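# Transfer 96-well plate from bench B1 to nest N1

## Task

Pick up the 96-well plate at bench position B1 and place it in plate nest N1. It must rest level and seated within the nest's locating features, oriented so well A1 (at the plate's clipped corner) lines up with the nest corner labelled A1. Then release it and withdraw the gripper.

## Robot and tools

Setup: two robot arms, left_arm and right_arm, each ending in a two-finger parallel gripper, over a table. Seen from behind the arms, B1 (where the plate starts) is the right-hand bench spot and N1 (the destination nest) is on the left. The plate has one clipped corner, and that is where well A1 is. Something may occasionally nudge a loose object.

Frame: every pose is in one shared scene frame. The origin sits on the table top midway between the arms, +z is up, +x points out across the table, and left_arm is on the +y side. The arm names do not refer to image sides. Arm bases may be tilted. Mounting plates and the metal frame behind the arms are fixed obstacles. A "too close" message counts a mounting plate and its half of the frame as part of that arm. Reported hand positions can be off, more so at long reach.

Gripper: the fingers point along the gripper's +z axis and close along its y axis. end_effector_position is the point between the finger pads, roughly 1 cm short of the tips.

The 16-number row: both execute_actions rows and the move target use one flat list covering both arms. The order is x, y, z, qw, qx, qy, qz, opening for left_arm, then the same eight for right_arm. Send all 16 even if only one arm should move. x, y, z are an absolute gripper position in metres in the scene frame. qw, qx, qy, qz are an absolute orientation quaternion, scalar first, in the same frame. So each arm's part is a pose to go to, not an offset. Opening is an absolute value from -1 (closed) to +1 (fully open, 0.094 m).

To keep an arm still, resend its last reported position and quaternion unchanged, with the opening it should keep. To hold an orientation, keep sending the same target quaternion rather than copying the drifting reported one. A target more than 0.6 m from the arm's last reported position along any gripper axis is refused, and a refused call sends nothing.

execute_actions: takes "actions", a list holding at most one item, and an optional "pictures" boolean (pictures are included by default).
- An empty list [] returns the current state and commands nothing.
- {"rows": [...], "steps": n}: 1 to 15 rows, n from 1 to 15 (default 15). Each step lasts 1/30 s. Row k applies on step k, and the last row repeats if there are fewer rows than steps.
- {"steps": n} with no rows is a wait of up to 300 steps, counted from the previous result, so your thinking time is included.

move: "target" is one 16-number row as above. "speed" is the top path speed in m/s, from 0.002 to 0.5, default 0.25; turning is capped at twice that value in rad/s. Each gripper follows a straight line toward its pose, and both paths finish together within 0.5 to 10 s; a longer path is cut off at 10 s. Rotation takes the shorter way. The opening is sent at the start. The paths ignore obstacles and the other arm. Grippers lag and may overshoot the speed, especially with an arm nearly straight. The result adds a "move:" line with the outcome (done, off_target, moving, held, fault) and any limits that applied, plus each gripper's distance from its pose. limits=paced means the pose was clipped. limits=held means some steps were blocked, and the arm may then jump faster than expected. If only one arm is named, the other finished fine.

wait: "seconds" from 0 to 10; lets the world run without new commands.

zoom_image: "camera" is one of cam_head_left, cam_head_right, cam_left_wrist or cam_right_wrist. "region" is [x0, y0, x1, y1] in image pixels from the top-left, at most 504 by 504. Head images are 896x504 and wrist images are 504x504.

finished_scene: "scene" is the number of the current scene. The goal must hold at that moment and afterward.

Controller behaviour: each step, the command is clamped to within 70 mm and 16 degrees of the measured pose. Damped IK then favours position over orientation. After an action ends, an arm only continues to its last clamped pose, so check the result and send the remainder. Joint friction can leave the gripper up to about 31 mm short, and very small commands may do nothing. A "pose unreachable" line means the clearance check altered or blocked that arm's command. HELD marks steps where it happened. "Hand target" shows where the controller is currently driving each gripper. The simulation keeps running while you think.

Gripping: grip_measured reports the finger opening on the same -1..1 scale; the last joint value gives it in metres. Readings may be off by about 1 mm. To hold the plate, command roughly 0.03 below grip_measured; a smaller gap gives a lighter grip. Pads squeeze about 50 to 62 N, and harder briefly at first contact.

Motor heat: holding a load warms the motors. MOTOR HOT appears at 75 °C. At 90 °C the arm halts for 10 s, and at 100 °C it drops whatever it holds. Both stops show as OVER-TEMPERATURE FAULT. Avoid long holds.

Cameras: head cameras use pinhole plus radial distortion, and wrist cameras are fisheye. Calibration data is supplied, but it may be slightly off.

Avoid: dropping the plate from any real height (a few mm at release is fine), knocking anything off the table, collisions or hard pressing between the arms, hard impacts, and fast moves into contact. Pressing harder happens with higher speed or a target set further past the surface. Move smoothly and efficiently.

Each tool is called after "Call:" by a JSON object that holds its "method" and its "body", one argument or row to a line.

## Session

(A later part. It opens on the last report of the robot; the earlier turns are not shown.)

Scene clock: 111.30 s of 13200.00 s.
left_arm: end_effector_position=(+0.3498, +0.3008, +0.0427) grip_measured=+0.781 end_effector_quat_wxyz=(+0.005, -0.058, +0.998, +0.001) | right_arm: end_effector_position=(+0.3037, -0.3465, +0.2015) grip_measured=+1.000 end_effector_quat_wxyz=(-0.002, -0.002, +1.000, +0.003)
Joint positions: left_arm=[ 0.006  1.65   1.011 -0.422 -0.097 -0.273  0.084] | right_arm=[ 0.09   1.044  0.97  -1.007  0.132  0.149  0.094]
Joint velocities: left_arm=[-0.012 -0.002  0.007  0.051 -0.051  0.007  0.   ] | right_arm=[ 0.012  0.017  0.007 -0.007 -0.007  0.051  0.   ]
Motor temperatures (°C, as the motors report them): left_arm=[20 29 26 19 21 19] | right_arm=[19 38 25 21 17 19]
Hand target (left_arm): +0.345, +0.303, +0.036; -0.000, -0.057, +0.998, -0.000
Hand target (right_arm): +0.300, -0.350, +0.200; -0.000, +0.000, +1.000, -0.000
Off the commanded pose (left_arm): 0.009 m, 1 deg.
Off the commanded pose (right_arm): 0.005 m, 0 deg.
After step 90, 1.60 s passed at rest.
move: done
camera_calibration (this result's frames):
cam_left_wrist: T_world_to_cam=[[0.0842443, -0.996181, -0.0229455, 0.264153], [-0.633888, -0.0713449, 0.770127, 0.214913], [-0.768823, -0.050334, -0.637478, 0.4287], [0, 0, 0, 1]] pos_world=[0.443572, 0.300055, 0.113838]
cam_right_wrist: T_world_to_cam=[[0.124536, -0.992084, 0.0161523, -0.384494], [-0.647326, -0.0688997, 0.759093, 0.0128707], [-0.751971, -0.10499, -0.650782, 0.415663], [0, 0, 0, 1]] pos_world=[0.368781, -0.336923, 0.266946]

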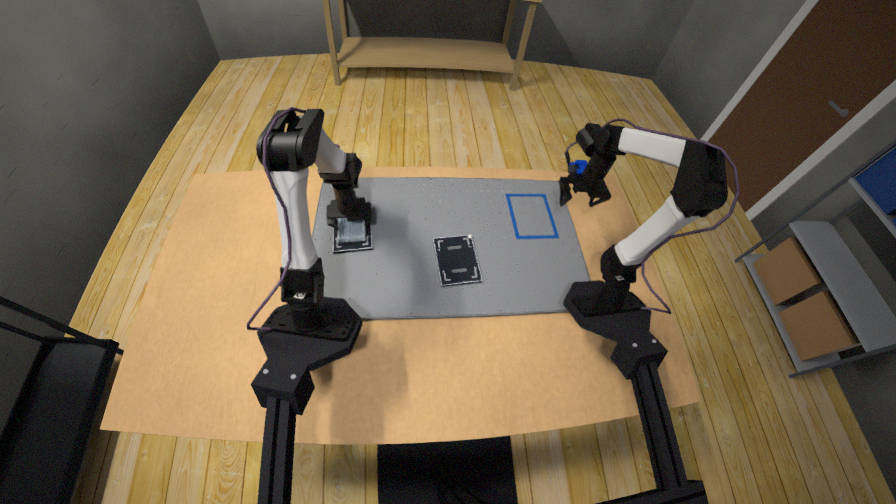

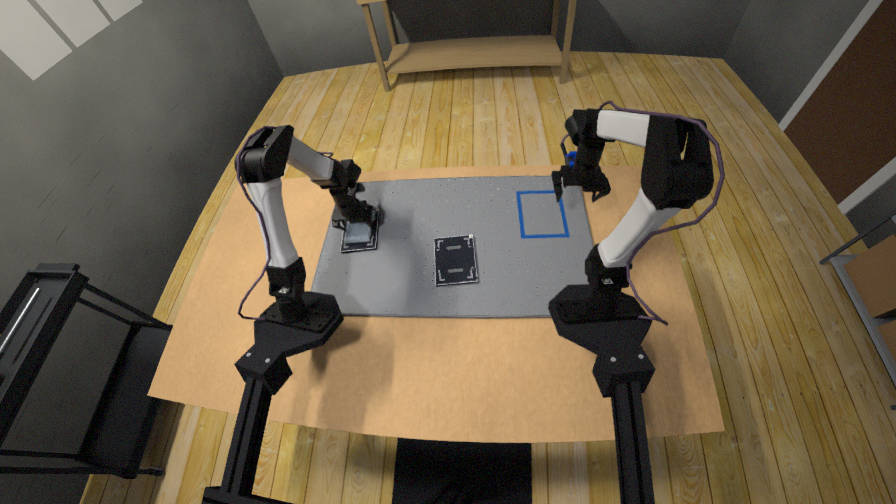

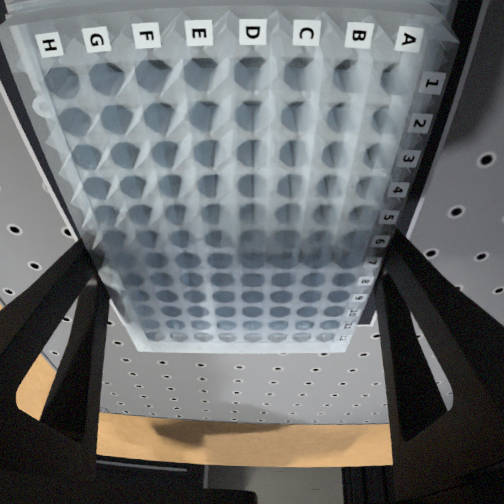

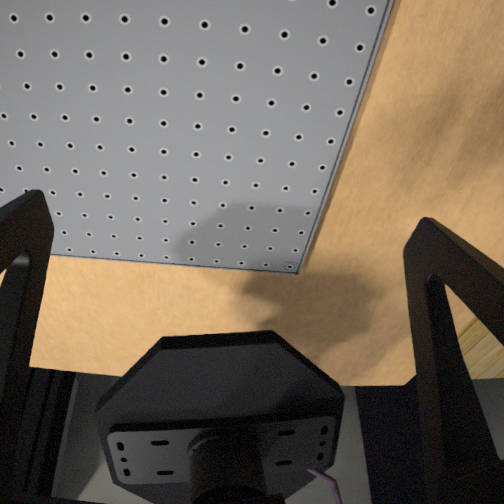

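Call:
{"method": "move", "body": {
  "target": [0.330,0.294,0.05,0,-0.057,0.998,0,0.75,0.30,-0.35,0.20,0,0,1,0,1],
  "speed": 0.015
}}

Call:
{"method": "zoom_image", "body": {
  "camera": "cam_head_left",
  "region": [315,195,395,265]
}}

Scene clock: 116.73 s of 13200.00 s.
left_arm: end_effector_position=(+0.3342, +0.2953, +0.0466) grip_measured=+0.781 end_effector_quat_wxyz=(-0.001, -0.057, +0.998, -0.002) | right_arm: end_effector_position=(+0.3037, -0.3465, +0.2015) grip_measured=+1.000 end_effector_quat_wxyz=(-0.002, -0.002, +1.000, +0.003)
Joint positions: left_arm=[-0.016  1.61   0.957 -0.419 -0.099 -0.29   0.084] | right_arm=[ 0.09   1.044  0.97  -1.007  0.132  0.149  0.094]
Joint velocities: left_arm=[ 0.007  0.007  0.007  0.007 -0.022  0.022 -0.001] | right_arm=[ 0.007 -0.002  0.012 -0.007  0.022  0.007  0.   ]
Motor temperatures (°C, as the motors report them): left_arm=[20 30 25 19 21 19] | right_arm=[19 38 25 21 17 19]
Hand target (left_arm): +0.330, +0.294, +0.050; -0.000, -0.057, +0.998, +0.000
Hand target (right_arm): +0.300, -0.350, +0.200; -0.000, +0.000, +1.000, -0.000
Off the commanded pose (left_arm): 0.006 m, 0 deg.
Off the commanded pose (right_arm): 0.005 m, 0 deg.
After step 90, 0.70 s passed at rest.
move: done
camera_calibration (this result's frames):
cam_left_wrist: T_world_to_cam=[[0.0803603, -0.996618, -0.0171512, 0.261302], [-0.625237, -0.0638005, 0.777823, 0.196158], [-0.776287, -0.0517825, -0.62825, 0.421402], [0, 0, 0, 1]] pos_world=[0.428775, 0.294754, 0.116651]
cam_right_wrist: T_world_to_cam=[[0.124536, -0.992084, 0.0161523, -0.384494], [-0.647326, -0.0688997, 0.759093, 0.0128707], [-0.751971, -0.10499, -0.650782, 0.415663], [0, 0, 0, 1]] pos_world=[0.368781, -0.336923, 0.266946]

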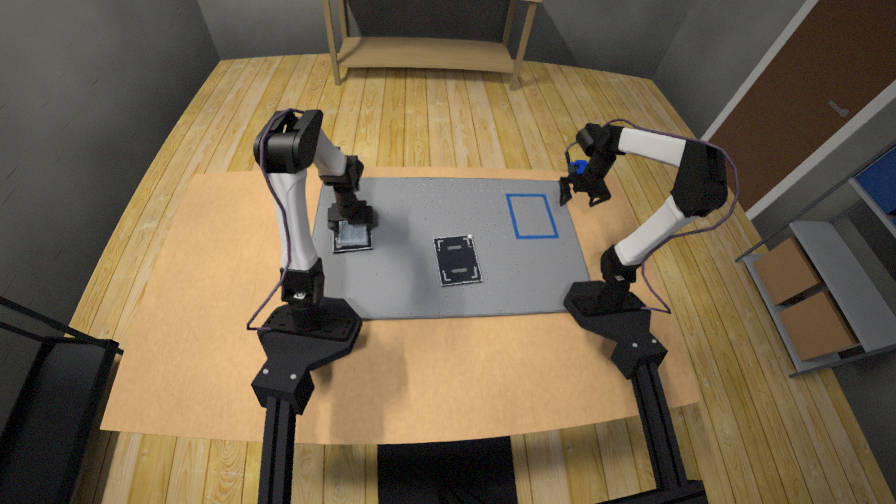

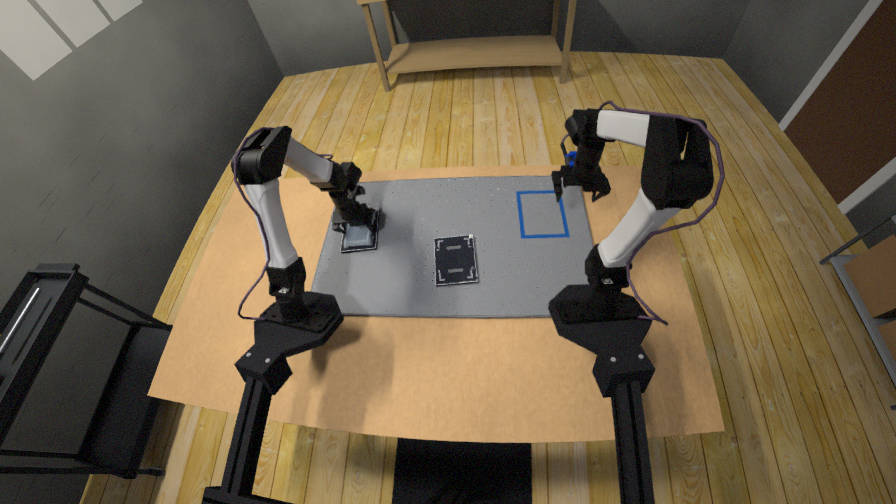

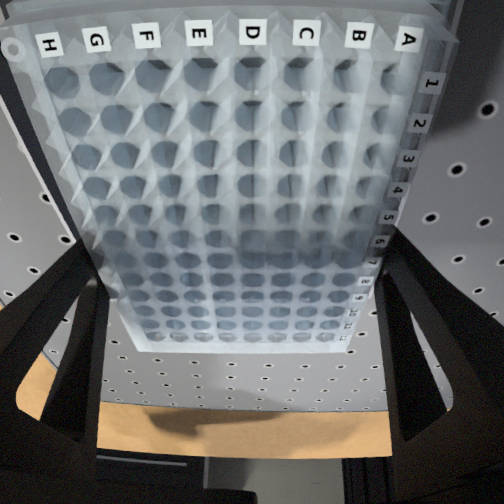

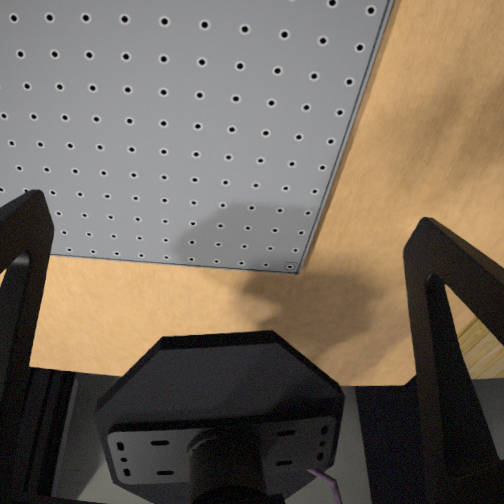

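Region (315, 195, 395, 265) of cam_head_left's 896x504 image, scaled by 6.300, with more detail than that image has; it fills the top 441 rows of this view, and the rest is white.

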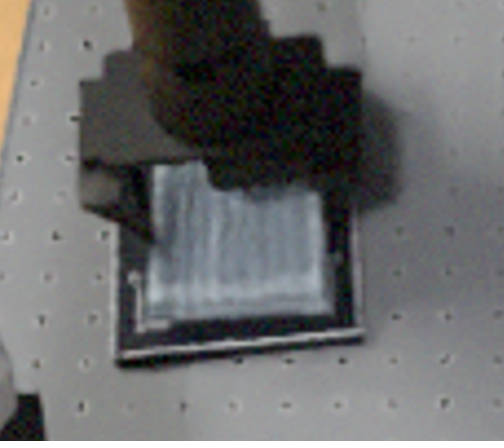

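Call:
{"method": "move", "body": {
  "target": [0.334,0.302,0.034,0,-0.057,0.998,0,0.75,0.30,-0.35,0.20,0,0,1,0,1],
  "speed": 0.01
}}

Call:
{"method": "zoom_image", "body": {
  "camera": "cam_head_left",
  "region": [315,195,395,265]
}}

Scene clock: 121.23 s of 13200.00 s.
left_arm: end_effector_position=(+0.3376, +0.2996, +0.0400) grip_measured=+0.781 end_effector_quat_wxyz=(+0.004, -0.058, +0.998, +0.001) | right_arm: end_effector_position=(+0.3037, -0.3465, +0.2015) grip_measured=+1.000 end_effector_quat_wxyz=(-0.002, -0.002, +1.000, +0.003)
Joint positions: left_arm=[-0.002  1.631  0.957 -0.388 -0.1   -0.279  0.084] | right_arm=[ 0.09   1.044  0.97  -1.007  0.132  0.149  0.094]
Joint velocities: left_arm=[ 0.012  0.002 -0.002  0.022  0.051 -0.022 -0.001] | right_arm=[ 0.012 -0.007  0.022  0.037 -0.022  0.007  0.   ]
Motor temperatures (°C, as the motors report them): left_arm=[20 30 25 19 21 19] | right_arm=[19 37 25 21 17 19]
Hand target (left_arm): +0.334, +0.302, +0.034; +0.000, -0.057, +0.998, -0.000
Hand target (right_arm): +0.300, -0.350, +0.200; -0.000, +0.000, +1.000, -0.000
Off the commanded pose (left_arm): 0.007 m, 0 deg.
Off the commanded pose (right_arm): 0.005 m, 0 deg.
move: done
camera_calibration (this result's frames):
cam_left_wrist: T_world_to_cam=[[0.0831271, -0.996295, -0.0220433, 0.264362], [-0.632313, -0.0698287, 0.77156, 0.208127], [-0.77024, -0.0501993, -0.635775, 0.417922], [0, 0, 0, 1]] pos_world=[0.431526, 0.298895, 0.110949]
cam_right_wrist: T_world_to_cam=[[0.124536, -0.992084, 0.0161523, -0.384494], [-0.647326, -0.0688997, 0.759093, 0.0128707], [-0.751971, -0.10499, -0.650782, 0.415663], [0, 0, 0, 1]] pos_world=[0.368781, -0.336923, 0.266946]

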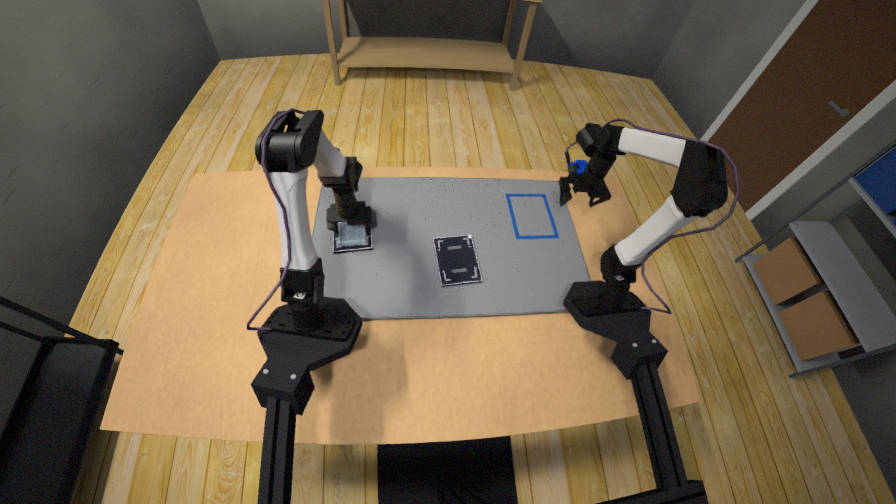

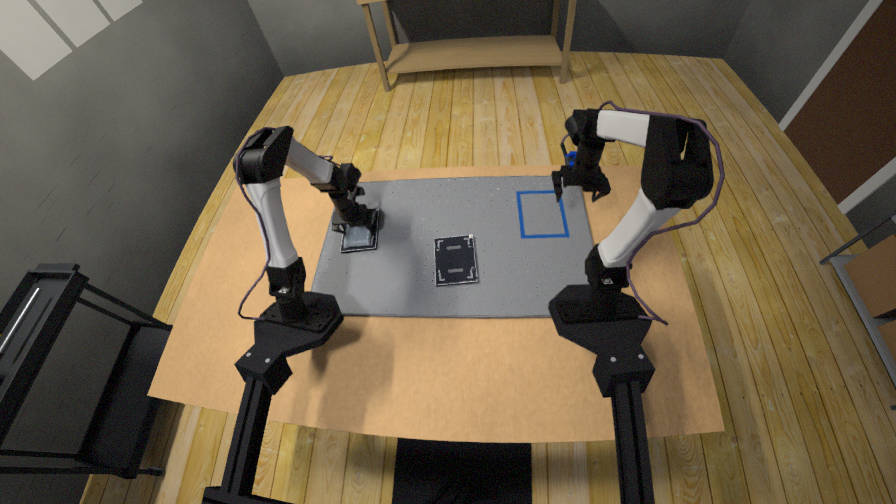

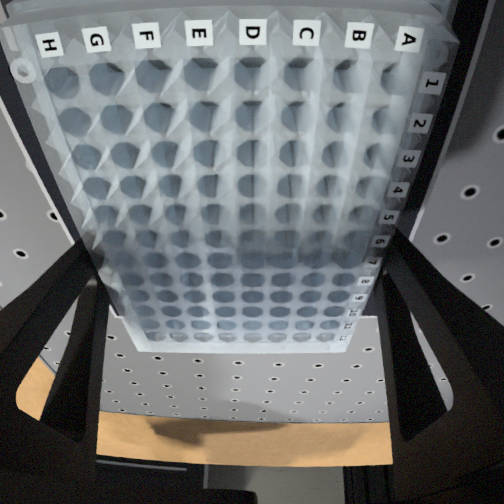

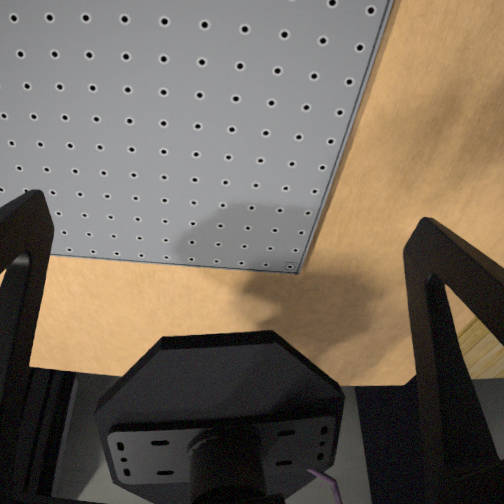

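Region (315, 195, 395, 265) of cam_head_left's 896x504 image, scaled by 6.300, with more detail than that image has; it fills the top 441 rows of this view, and the rest is white.

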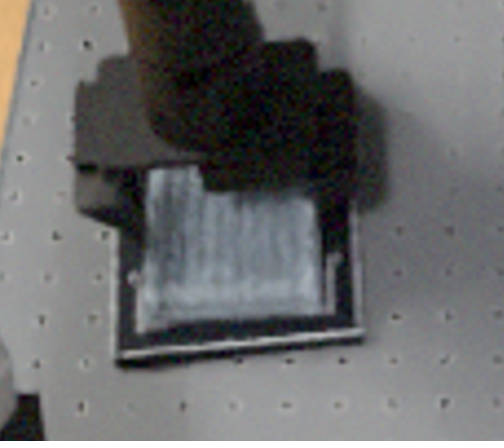

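Call:
{"method": "move", "body": {
  "target": [0.347,0.296,0.026,0,-0.057,0.998,0,0.75,0.30,-0.35,0.20,0,0,1,0,1],
  "speed": 0.008
}}

Call:
{"method": "zoom_image", "body": {
  "camera": "cam_head_left",
  "region": [315,195,395,265]
}}

Scene clock: 126.47 s of 13200.00 s.
left_arm: end_effector_position=(+0.3379, +0.2980, +0.0362) grip_measured=+0.781 end_effector_quat_wxyz=(-0.009, -0.057, +0.998, +0.000) | right_arm: end_effector_position=(+0.3037, -0.3465, +0.2015) grip_measured=+1.000 end_effector_quat_wxyz=(-0.002, -0.002, +1.000, +0.003)
Joint positions: left_arm=[-0.003  1.66   0.986 -0.413 -0.094 -0.279  0.084] | right_arm=[ 0.09   1.044  0.97  -1.007  0.132  0.149  0.094]
Joint velocities: left_arm=[-0.007 -0.012 -0.012 -0.022  0.051 -0.007 -0.   ] | right_arm=[ 0.012 -0.007 -0.007  0.051 -0.007  0.022  0.   ]
Motor temperatures (°C, as the motors report them): left_arm=[20 30 25 19 21 19] | right_arm=[19 37 25 21 17 19]
Hand target (left_arm): +0.346, +0.296, +0.026; -0.000, -0.057, +0.998, +0.000
Hand target (right_arm): +0.300, -0.350, +0.200; -0.000, +0.000, +1.000, -0.000
Off the commanded pose (left_arm): 0.014 m, 1 deg.
Off the commanded pose (right_arm): 0.005 m, 0 deg.
move: off_target (left_arm)
camera_calibration (this result's frames):
cam_left_wrist: T_world_to_cam=[[0.0799761, -0.996559, -0.0217655, 0.263745], [-0.613321, -0.0664098, 0.787037, 0.203178], [-0.785774, -0.0495949, -0.616522, 0.420036], [0, 0, 0, 1]] pos_world=[0.433573, 0.297162, 0.104794]
cam_right_wrist: T_world_to_cam=[[0.124536, -0.992084, 0.0161523, -0.384494], [-0.647326, -0.0688997, 0.759093, 0.0128707], [-0.751971, -0.10499, -0.650782, 0.415663], [0, 0, 0, 1]] pos_world=[0.368781, -0.336923, 0.266946]

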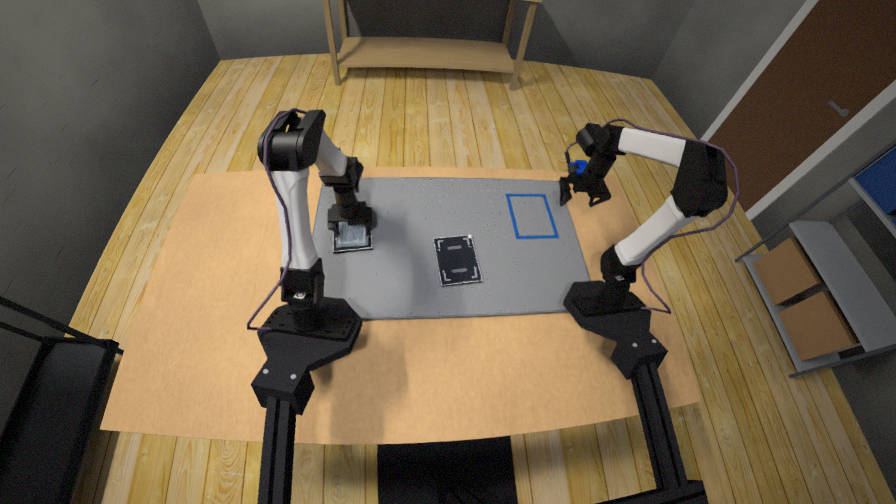

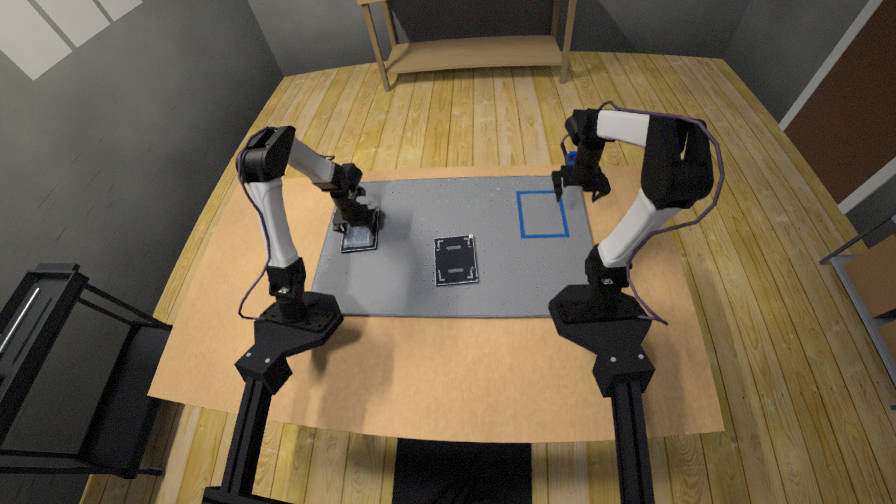

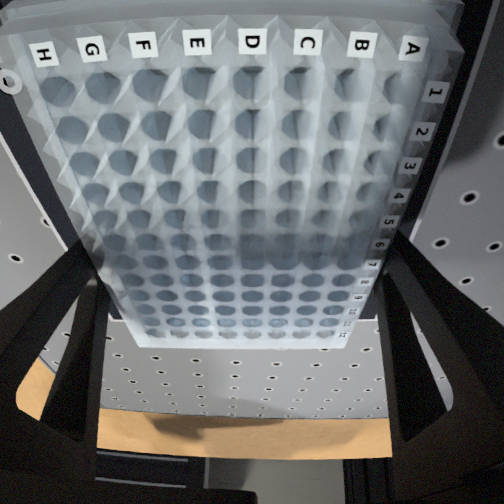

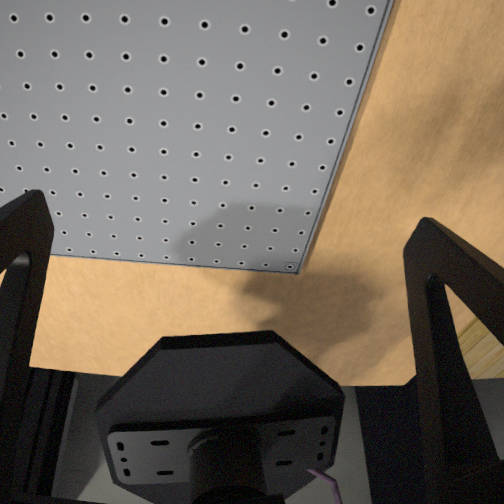

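Region (315, 195, 395, 265) of cam_head_left's 896x504 image, scaled by 6.300, with more detail than that image has; it fills the top 441 rows of this view, and the rest is white.

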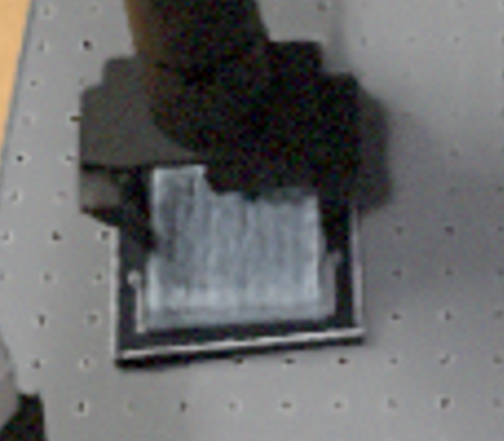

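Near end rests on locators, tilted. Lift and shift +x.

Call:
{"method": "move", "body": {
  "target": [0.356,0.297,0.048,0,-0.057,0.998,0,0.75,0.30,-0.35,0.20,0,0,1,0,1],
  "speed": 0.01
}}

Call:
{"method": "zoom_image", "body": {
  "camera": "cam_head_left",
  "region": [315,195,395,265]
}}

Scene clock: 130.63 s of 13200.00 s.
left_arm: end_effector_position=(+0.3511, +0.2966, +0.0441) grip_measured=+0.781 end_effector_quat_wxyz=(-0.002, -0.057, +0.998, -0.001) | right_arm: end_effector_position=(+0.3037, -0.3465, +0.2015) grip_measured=+1.000 end_effector_quat_wxyz=(-0.002, -0.002, +1.000, +0.003)
Joint positions: left_arm=[-0.003  1.658  1.035 -0.45  -0.094 -0.279  0.084] | right_arm=[ 0.09   1.044  0.97  -1.007  0.132  0.149  0.094]
Joint velocities: left_arm=[-0.002 -0.012  0.007 -0.022 -0.007  0.051 -0.001] | right_arm=[ 0.012  0.012  0.002 -0.007  0.022  0.007  0.   ]
Motor temperatures (°C, as the motors report them): left_arm=[20 30 25 19 21 19] | right_arm=[18 37 25 21 17 19]
Hand target (left_arm): +0.356, +0.297, +0.048; +0.000, -0.057, +0.998, -0.000
Hand target (right_arm): +0.300, -0.350, +0.200; -0.000, +0.000, +1.000, -0.000
Off the commanded pose (left_arm): 0.006 m, 0 deg.
Off the commanded pose (right_arm): 0.005 m, 0 deg.
move: done
camera_calibration (this result's frames):
cam_left_wrist: T_world_to_cam=[[0.0816138, -0.996495, -0.0183522, 0.260712], [-0.62408, -0.0654522, 0.778614, 0.208817], [-0.777086, -0.0520924, -0.627235, 0.433351], [0, 0, 0, 1]] pos_world=[0.445793, 0.29604, 0.114009]
cam_right_wrist: T_world_to_cam=[[0.124536, -0.992084, 0.0161523, -0.384494], [-0.647326, -0.0688997, 0.759093, 0.0128707], [-0.751971, -0.10499, -0.650782, 0.415663], [0, 0, 0, 1]] pos_world=[0.368781, -0.336923, 0.266946]

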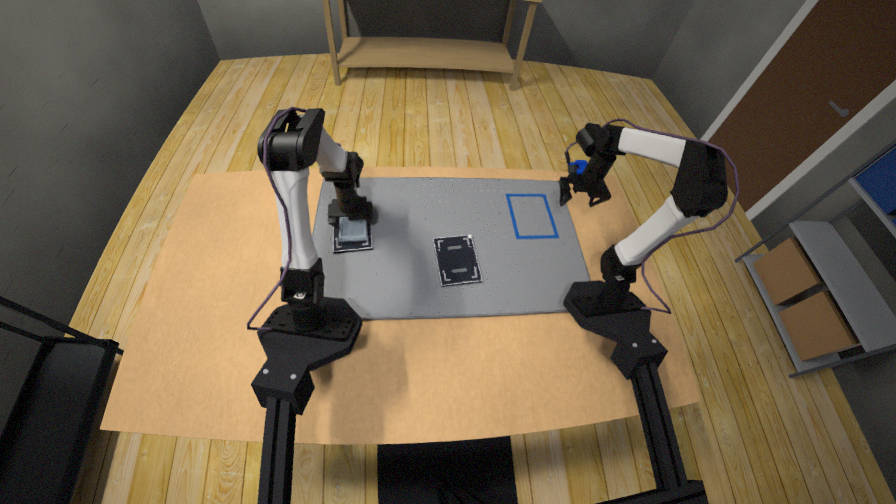

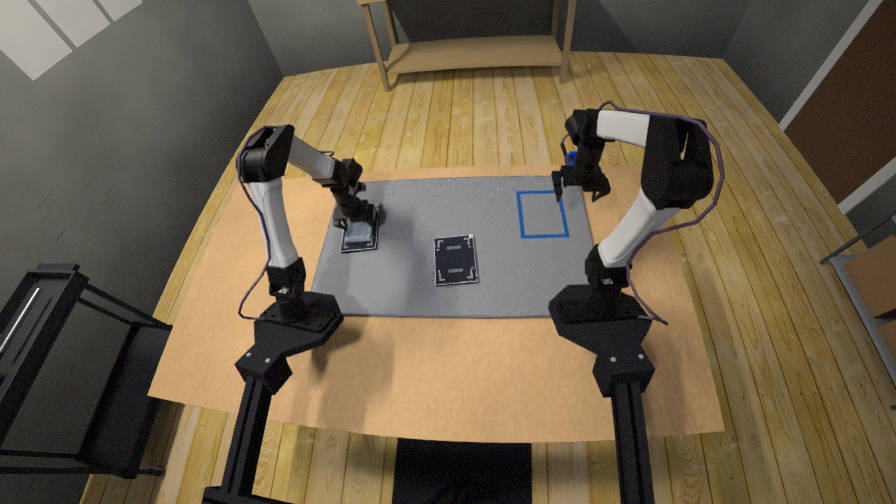

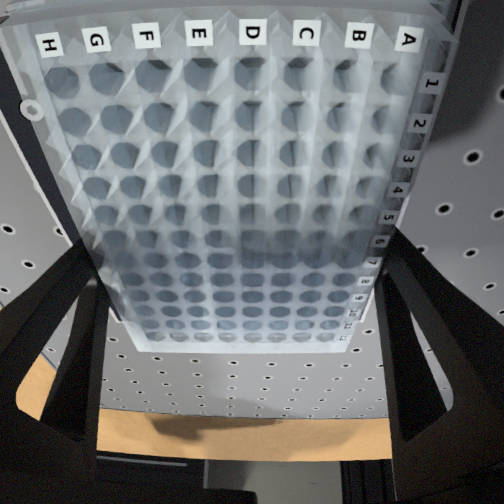

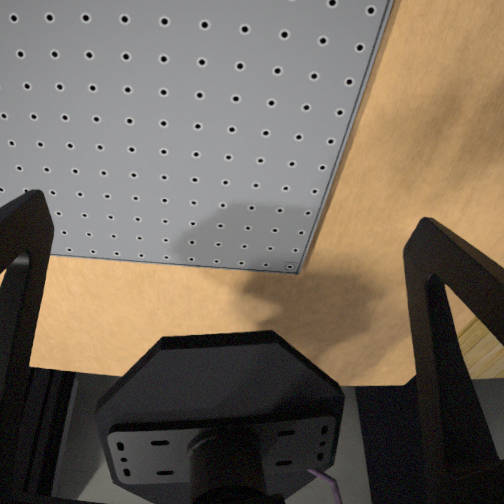

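Region (315, 195, 395, 265) of cam_head_left's 896x504 image, scaled by 6.300, with more detail than that image has; it fills the top 441 rows of this view, and the rest is white.

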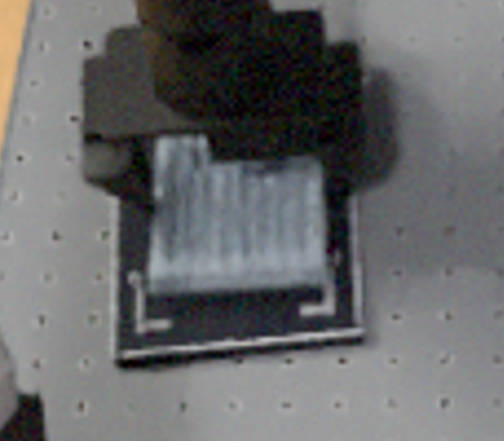

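Call:
{"method": "move", "body": {
  "target": [0.339,0.303,0.052,0,-0.057,0.998,0,0.75,0.30,-0.35,0.20,0,0,1,0,1],
  "speed": 0.01
}}

Call:
{"method": "move", "body": {
  "target": [0.340,0.300,0.030,0,-0.057,0.998,0,0.75,0.30,-0.35,0.20,0,0,1,0,1],
  "speed": 0.008
}}

Call:
{"method": "zoom_image", "body": {
  "camera": "cam_head_left",
  "region": [315,195,395,265]
}}

Scene clock: 135.27 s of 13200.00 s.
left_arm: end_effector_position=(+0.3404, +0.2988, +0.0491) grip_measured=+0.781 end_effector_quat_wxyz=(-0.005, -0.057, +0.998, -0.001) | right_arm: end_effector_position=(+0.3037, -0.3465, +0.2015) grip_measured=+1.000 end_effector_quat_wxyz=(-0.002, -0.002, +1.000, +0.003)
Joint positions: left_arm=[-0.003  1.619  0.991 -0.451 -0.094 -0.279  0.084] | right_arm=[ 0.09   1.044  0.97  -1.007  0.132  0.149  0.094]
Joint velocities: left_arm=[-0.002  0.007  0.002  0.007  0.022 -0.007  0.001] | right_arm=[-0.007  0.002 -0.017 -0.007 -0.037 -0.022  0.   ]
Motor temperatures (°C, as the motors report them): left_arm=[20 30 26 19 21 19] | right_arm=[18 37 25 21 17 19]
Hand target (left_arm): +0.339, +0.303, +0.052; -0.000, -0.057, +0.998, +0.000
Hand target (right_arm): +0.300, -0.350, +0.200; -0.000, +0.000, +1.000, -0.000
Off the commanded pose (left_arm): 0.005 m, 1 deg.
Off the commanded pose (right_arm): 0.005 m, 0 deg.
move: done
camera_calibration (this result's frames):
cam_left_wrist: T_world_to_cam=[[0.0802394, -0.996582, -0.0196394, 0.264497], [-0.620074, -0.0653321, 0.781818, 0.196856], [-0.780429, -0.0505548, -0.623197, 0.428725], [0, 0, 0, 1]] pos_world=[0.435431, 0.298128, 0.118469]
cam_right_wrist: T_world_to_cam=[[0.124536, -0.992084, 0.0161523, -0.384494], [-0.647326, -0.0688997, 0.759093, 0.0128707], [-0.751971, -0.10499, -0.650782, 0.415663], [0, 0, 0, 1]] pos_world=[0.368781, -0.336923, 0.266946]

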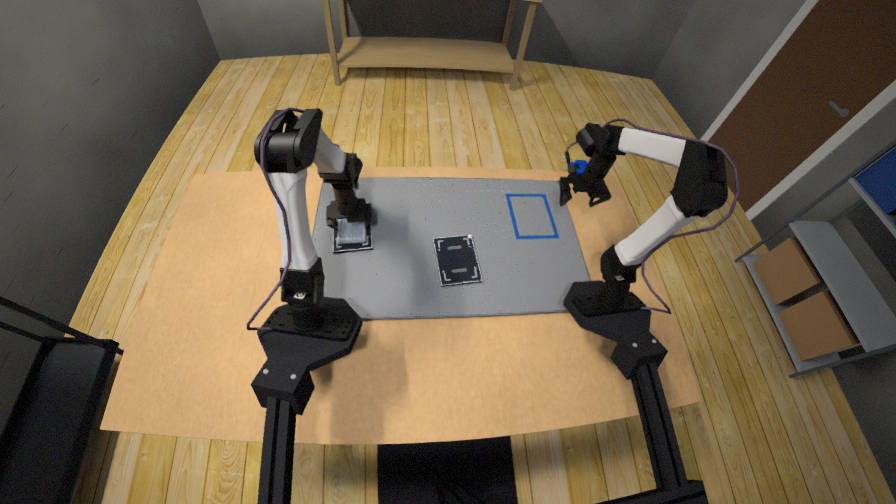

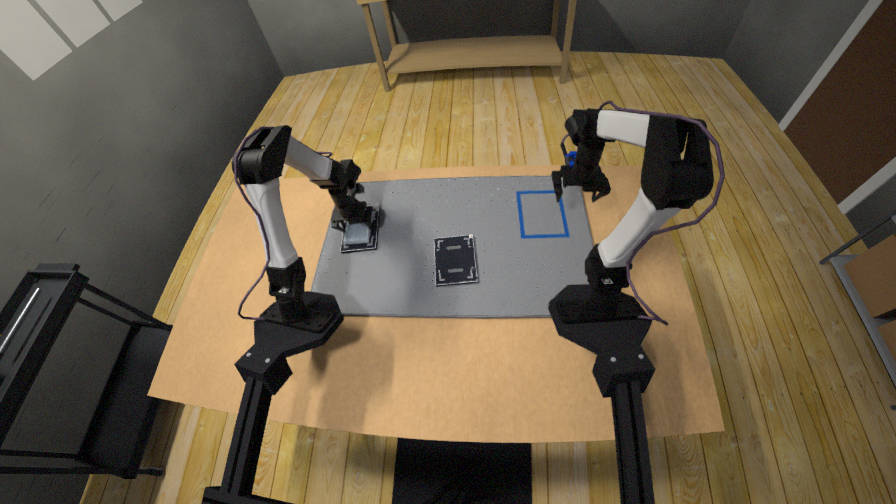

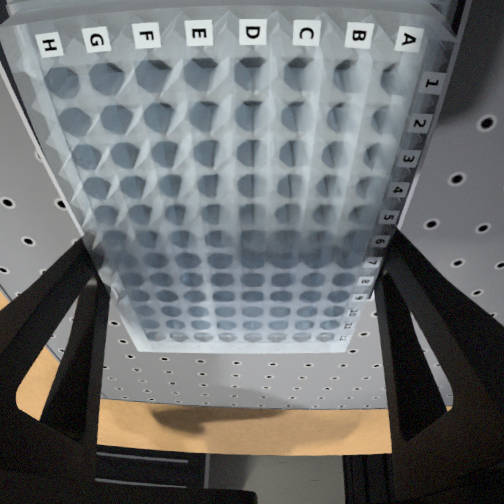

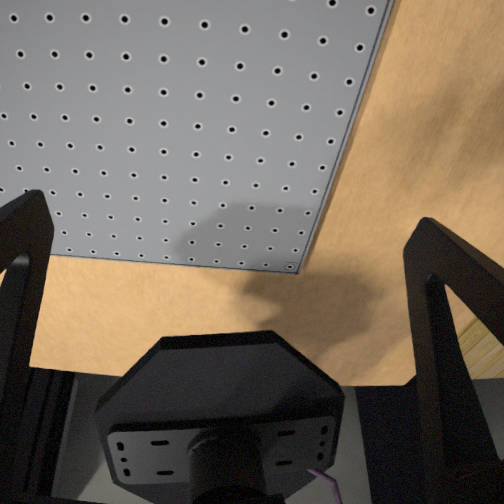

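Scene clock: 137.87 s of 13200.00 s.
left_arm: end_effector_position=(+0.3457, +0.2969, +0.0379) grip_measured=+0.781 end_effector_quat_wxyz=(+0.005, -0.058, +0.998, -0.003) | right_arm: end_effector_position=(+0.3037, -0.3465, +0.2015) grip_measured=+1.000 end_effector_quat_wxyz=(-0.002, -0.002, +1.000, +0.003)
Joint positions: left_arm=[-0.003  1.656  0.991 -0.394 -0.094 -0.279  0.084] | right_arm=[ 0.09   1.044  0.97  -1.007  0.132  0.149  0.094]
Joint velocities: left_arm=[-0.022 -0.012  0.002 -0.051 -0.007 -0.037  0.   ] | right_arm=[-0.002 -0.012  0.007  0.037  0.037 -0.007  0.   ]
Motor temperatures (°C, as the motors report them): left_arm=[20 30 26 19 21 19] | right_arm=[18 36 25 21 17 19]
Hand target (left_arm): +0.340, +0.300, +0.030; -0.000, -0.057, +0.998, -0.000
Hand target (right_arm): +0.300, -0.350, +0.200; -0.000, +0.000, +1.000, -0.000
Off the commanded pose (left_arm): 0.010 m, 1 deg.
Off the commanded pose (right_arm): 0.005 m, 0 deg.
move: done
camera_calibration (this result's frames):
cam_left_wrist: T_world_to_cam=[[0.0824014, -0.996486, -0.0150168, 0.260922], [-0.634489, -0.064075, 0.770272, 0.213808], [-0.768527, -0.0539435, -0.637539, 0.42325], [0, 0, 0, 1]] pos_world=[0.439438, 0.296536, 0.109066]
cam_right_wrist: T_world_to_cam=[[0.124536, -0.992084, 0.0161523, -0.384494], [-0.647326, -0.0688997, 0.759093, 0.0128707], [-0.751971, -0.10499, -0.650782, 0.415663], [0, 0, 0, 1]] pos_world=[0.368781, -0.336923, 0.266946]

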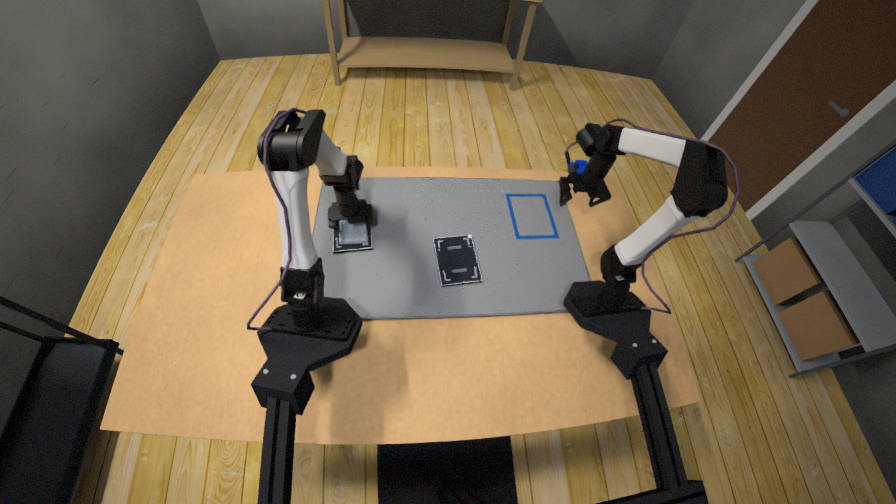

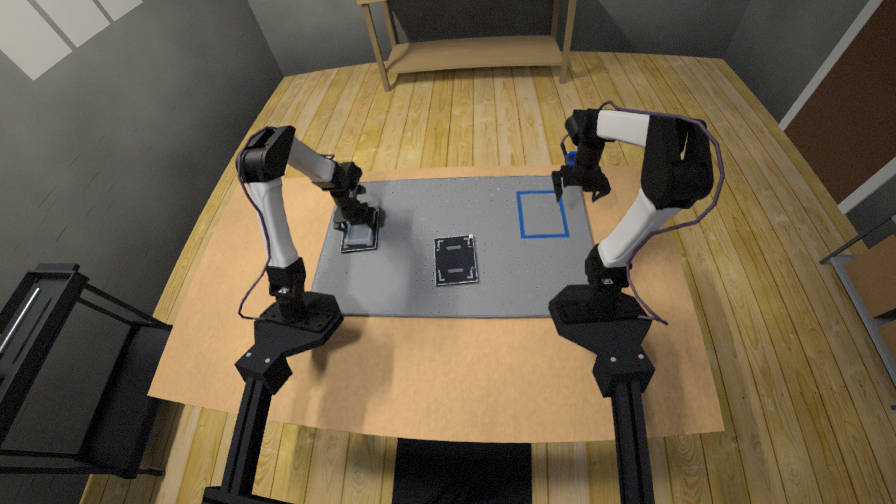

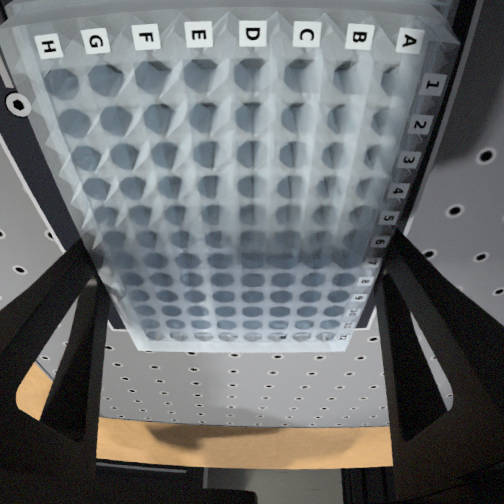

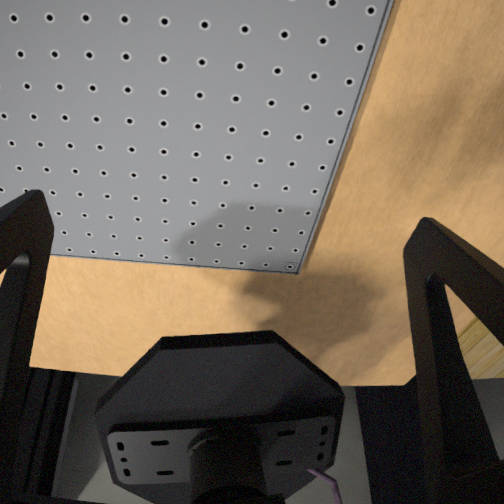

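Region (315, 195, 395, 265) of cam_head_left's 896x504 image, scaled by 6.300, with more detail than that image has; it fills the top 441 rows of this view, and the rest is white.

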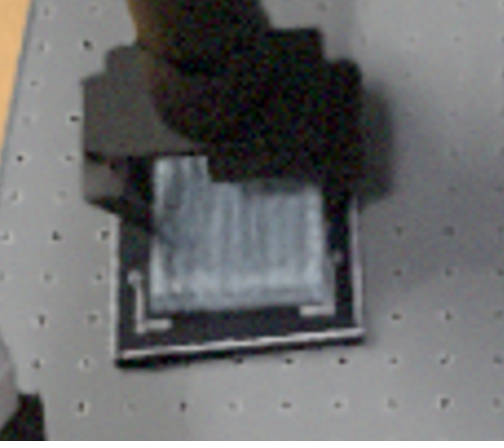

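Call:
{"method": "move", "body": {
  "target": [0.343,0.310,0.034,0,-0.057,0.998,0,0.75,0.30,-0.35,0.20,0,0,1,0,1],
  "speed": 0.005
}}

Call:
{"method": "zoom_image", "body": {
  "camera": "cam_head_left",
  "region": [315,195,395,265]
}}

Scene clock: 143.10 s of 13200.00 s.
left_arm: end_effector_position=(+0.3463, +0.3028, +0.0372) grip_measured=+0.781 end_effector_quat_wxyz=(+0.003, -0.056, +0.998, -0.006) | right_arm: end_effector_position=(+0.3038, -0.3465, +0.2015) grip_measured=+1.000 end_effector_quat_wxyz=(-0.002, -0.002, +1.000, +0.003)
Joint positions: left_arm=[ 0.021  1.656  0.991 -0.394 -0.074 -0.254  0.084] | right_arm=[ 0.09   1.044  0.97  -1.006  0.132  0.149  0.094]
Joint velocities: left_arm=[-0.002 -0.002  0.002 -0.066 -0.037  0.051  0.   ] | right_arm=[-0.027  0.022  0.032  0.007 -0.007  0.007  0.   ]
Motor temperatures (°C, as the motors report them): left_arm=[20 30 25 19 21 19] | right_arm=[18 36 25 21 17 19]
Hand target (left_arm): +0.343, +0.310, +0.034; +0.000, -0.057, +0.998, -0.000
Hand target (right_arm): +0.300, -0.350, +0.200; -0.000, +0.000, +1.000, +0.000
Off the commanded pose (left_arm): 0.009 m, 1 deg.
Off the commanded pose (right_arm): 0.005 m, 0 deg.
move: done
camera_calibration (this result's frames):
cam_left_wrist: T_world_to_cam=[[0.078378, -0.996895, -0.00760307, 0.268055], [-0.632471, -0.0556185, 0.772585, 0.211755], [-0.770608, -0.0557449, -0.634866, 0.424793], [0, 0, 0, 1]] pos_world=[0.440269, 0.30268, 0.108127]
cam_right_wrist: T_world_to_cam=[[0.124478, -0.992091, 0.0161418, -0.384474], [-0.647613, -0.0689092, 0.758847, 0.0130649], [-0.751733, -0.104913, -0.651069, 0.415746], [0, 0, 0, 1]] pos_world=[0.36885, -0.336916, 0.266971]

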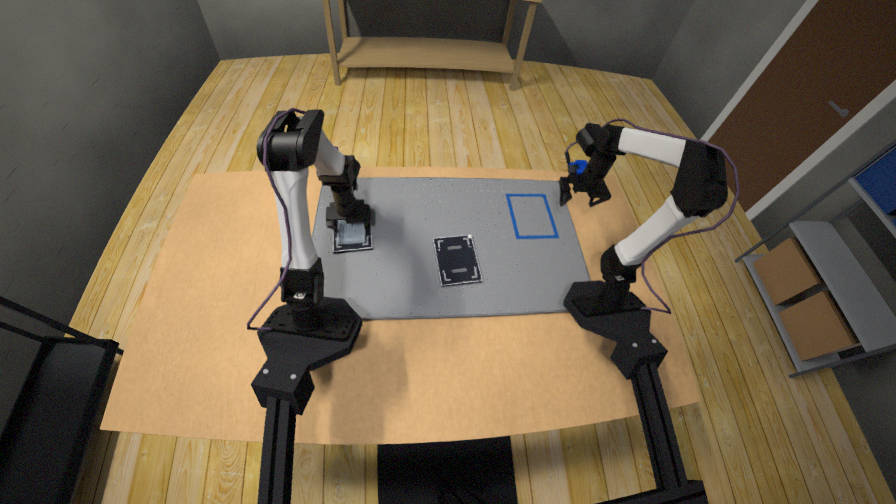

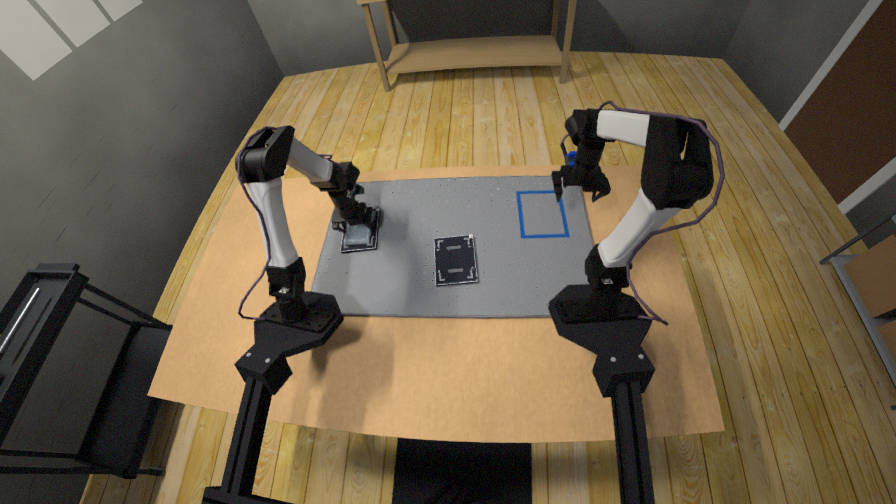

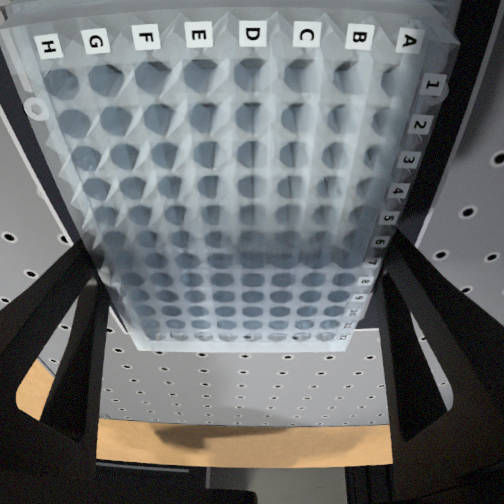

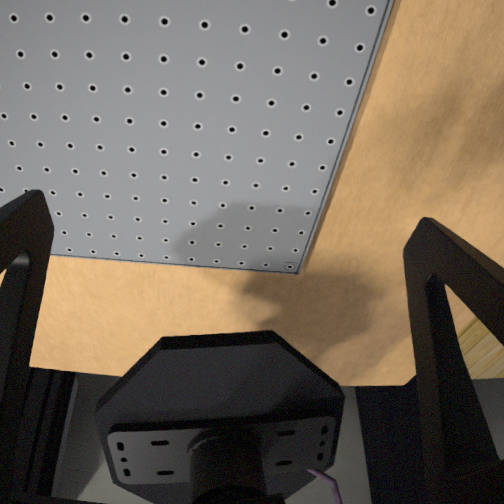

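Region (315, 195, 395, 265) of cam_head_left's 896x504 image, scaled by 6.300, with more detail than that image has; it fills the top 441 rows of this view, and the rest is white.

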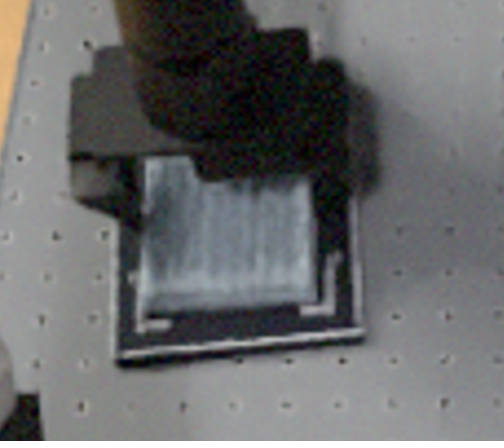

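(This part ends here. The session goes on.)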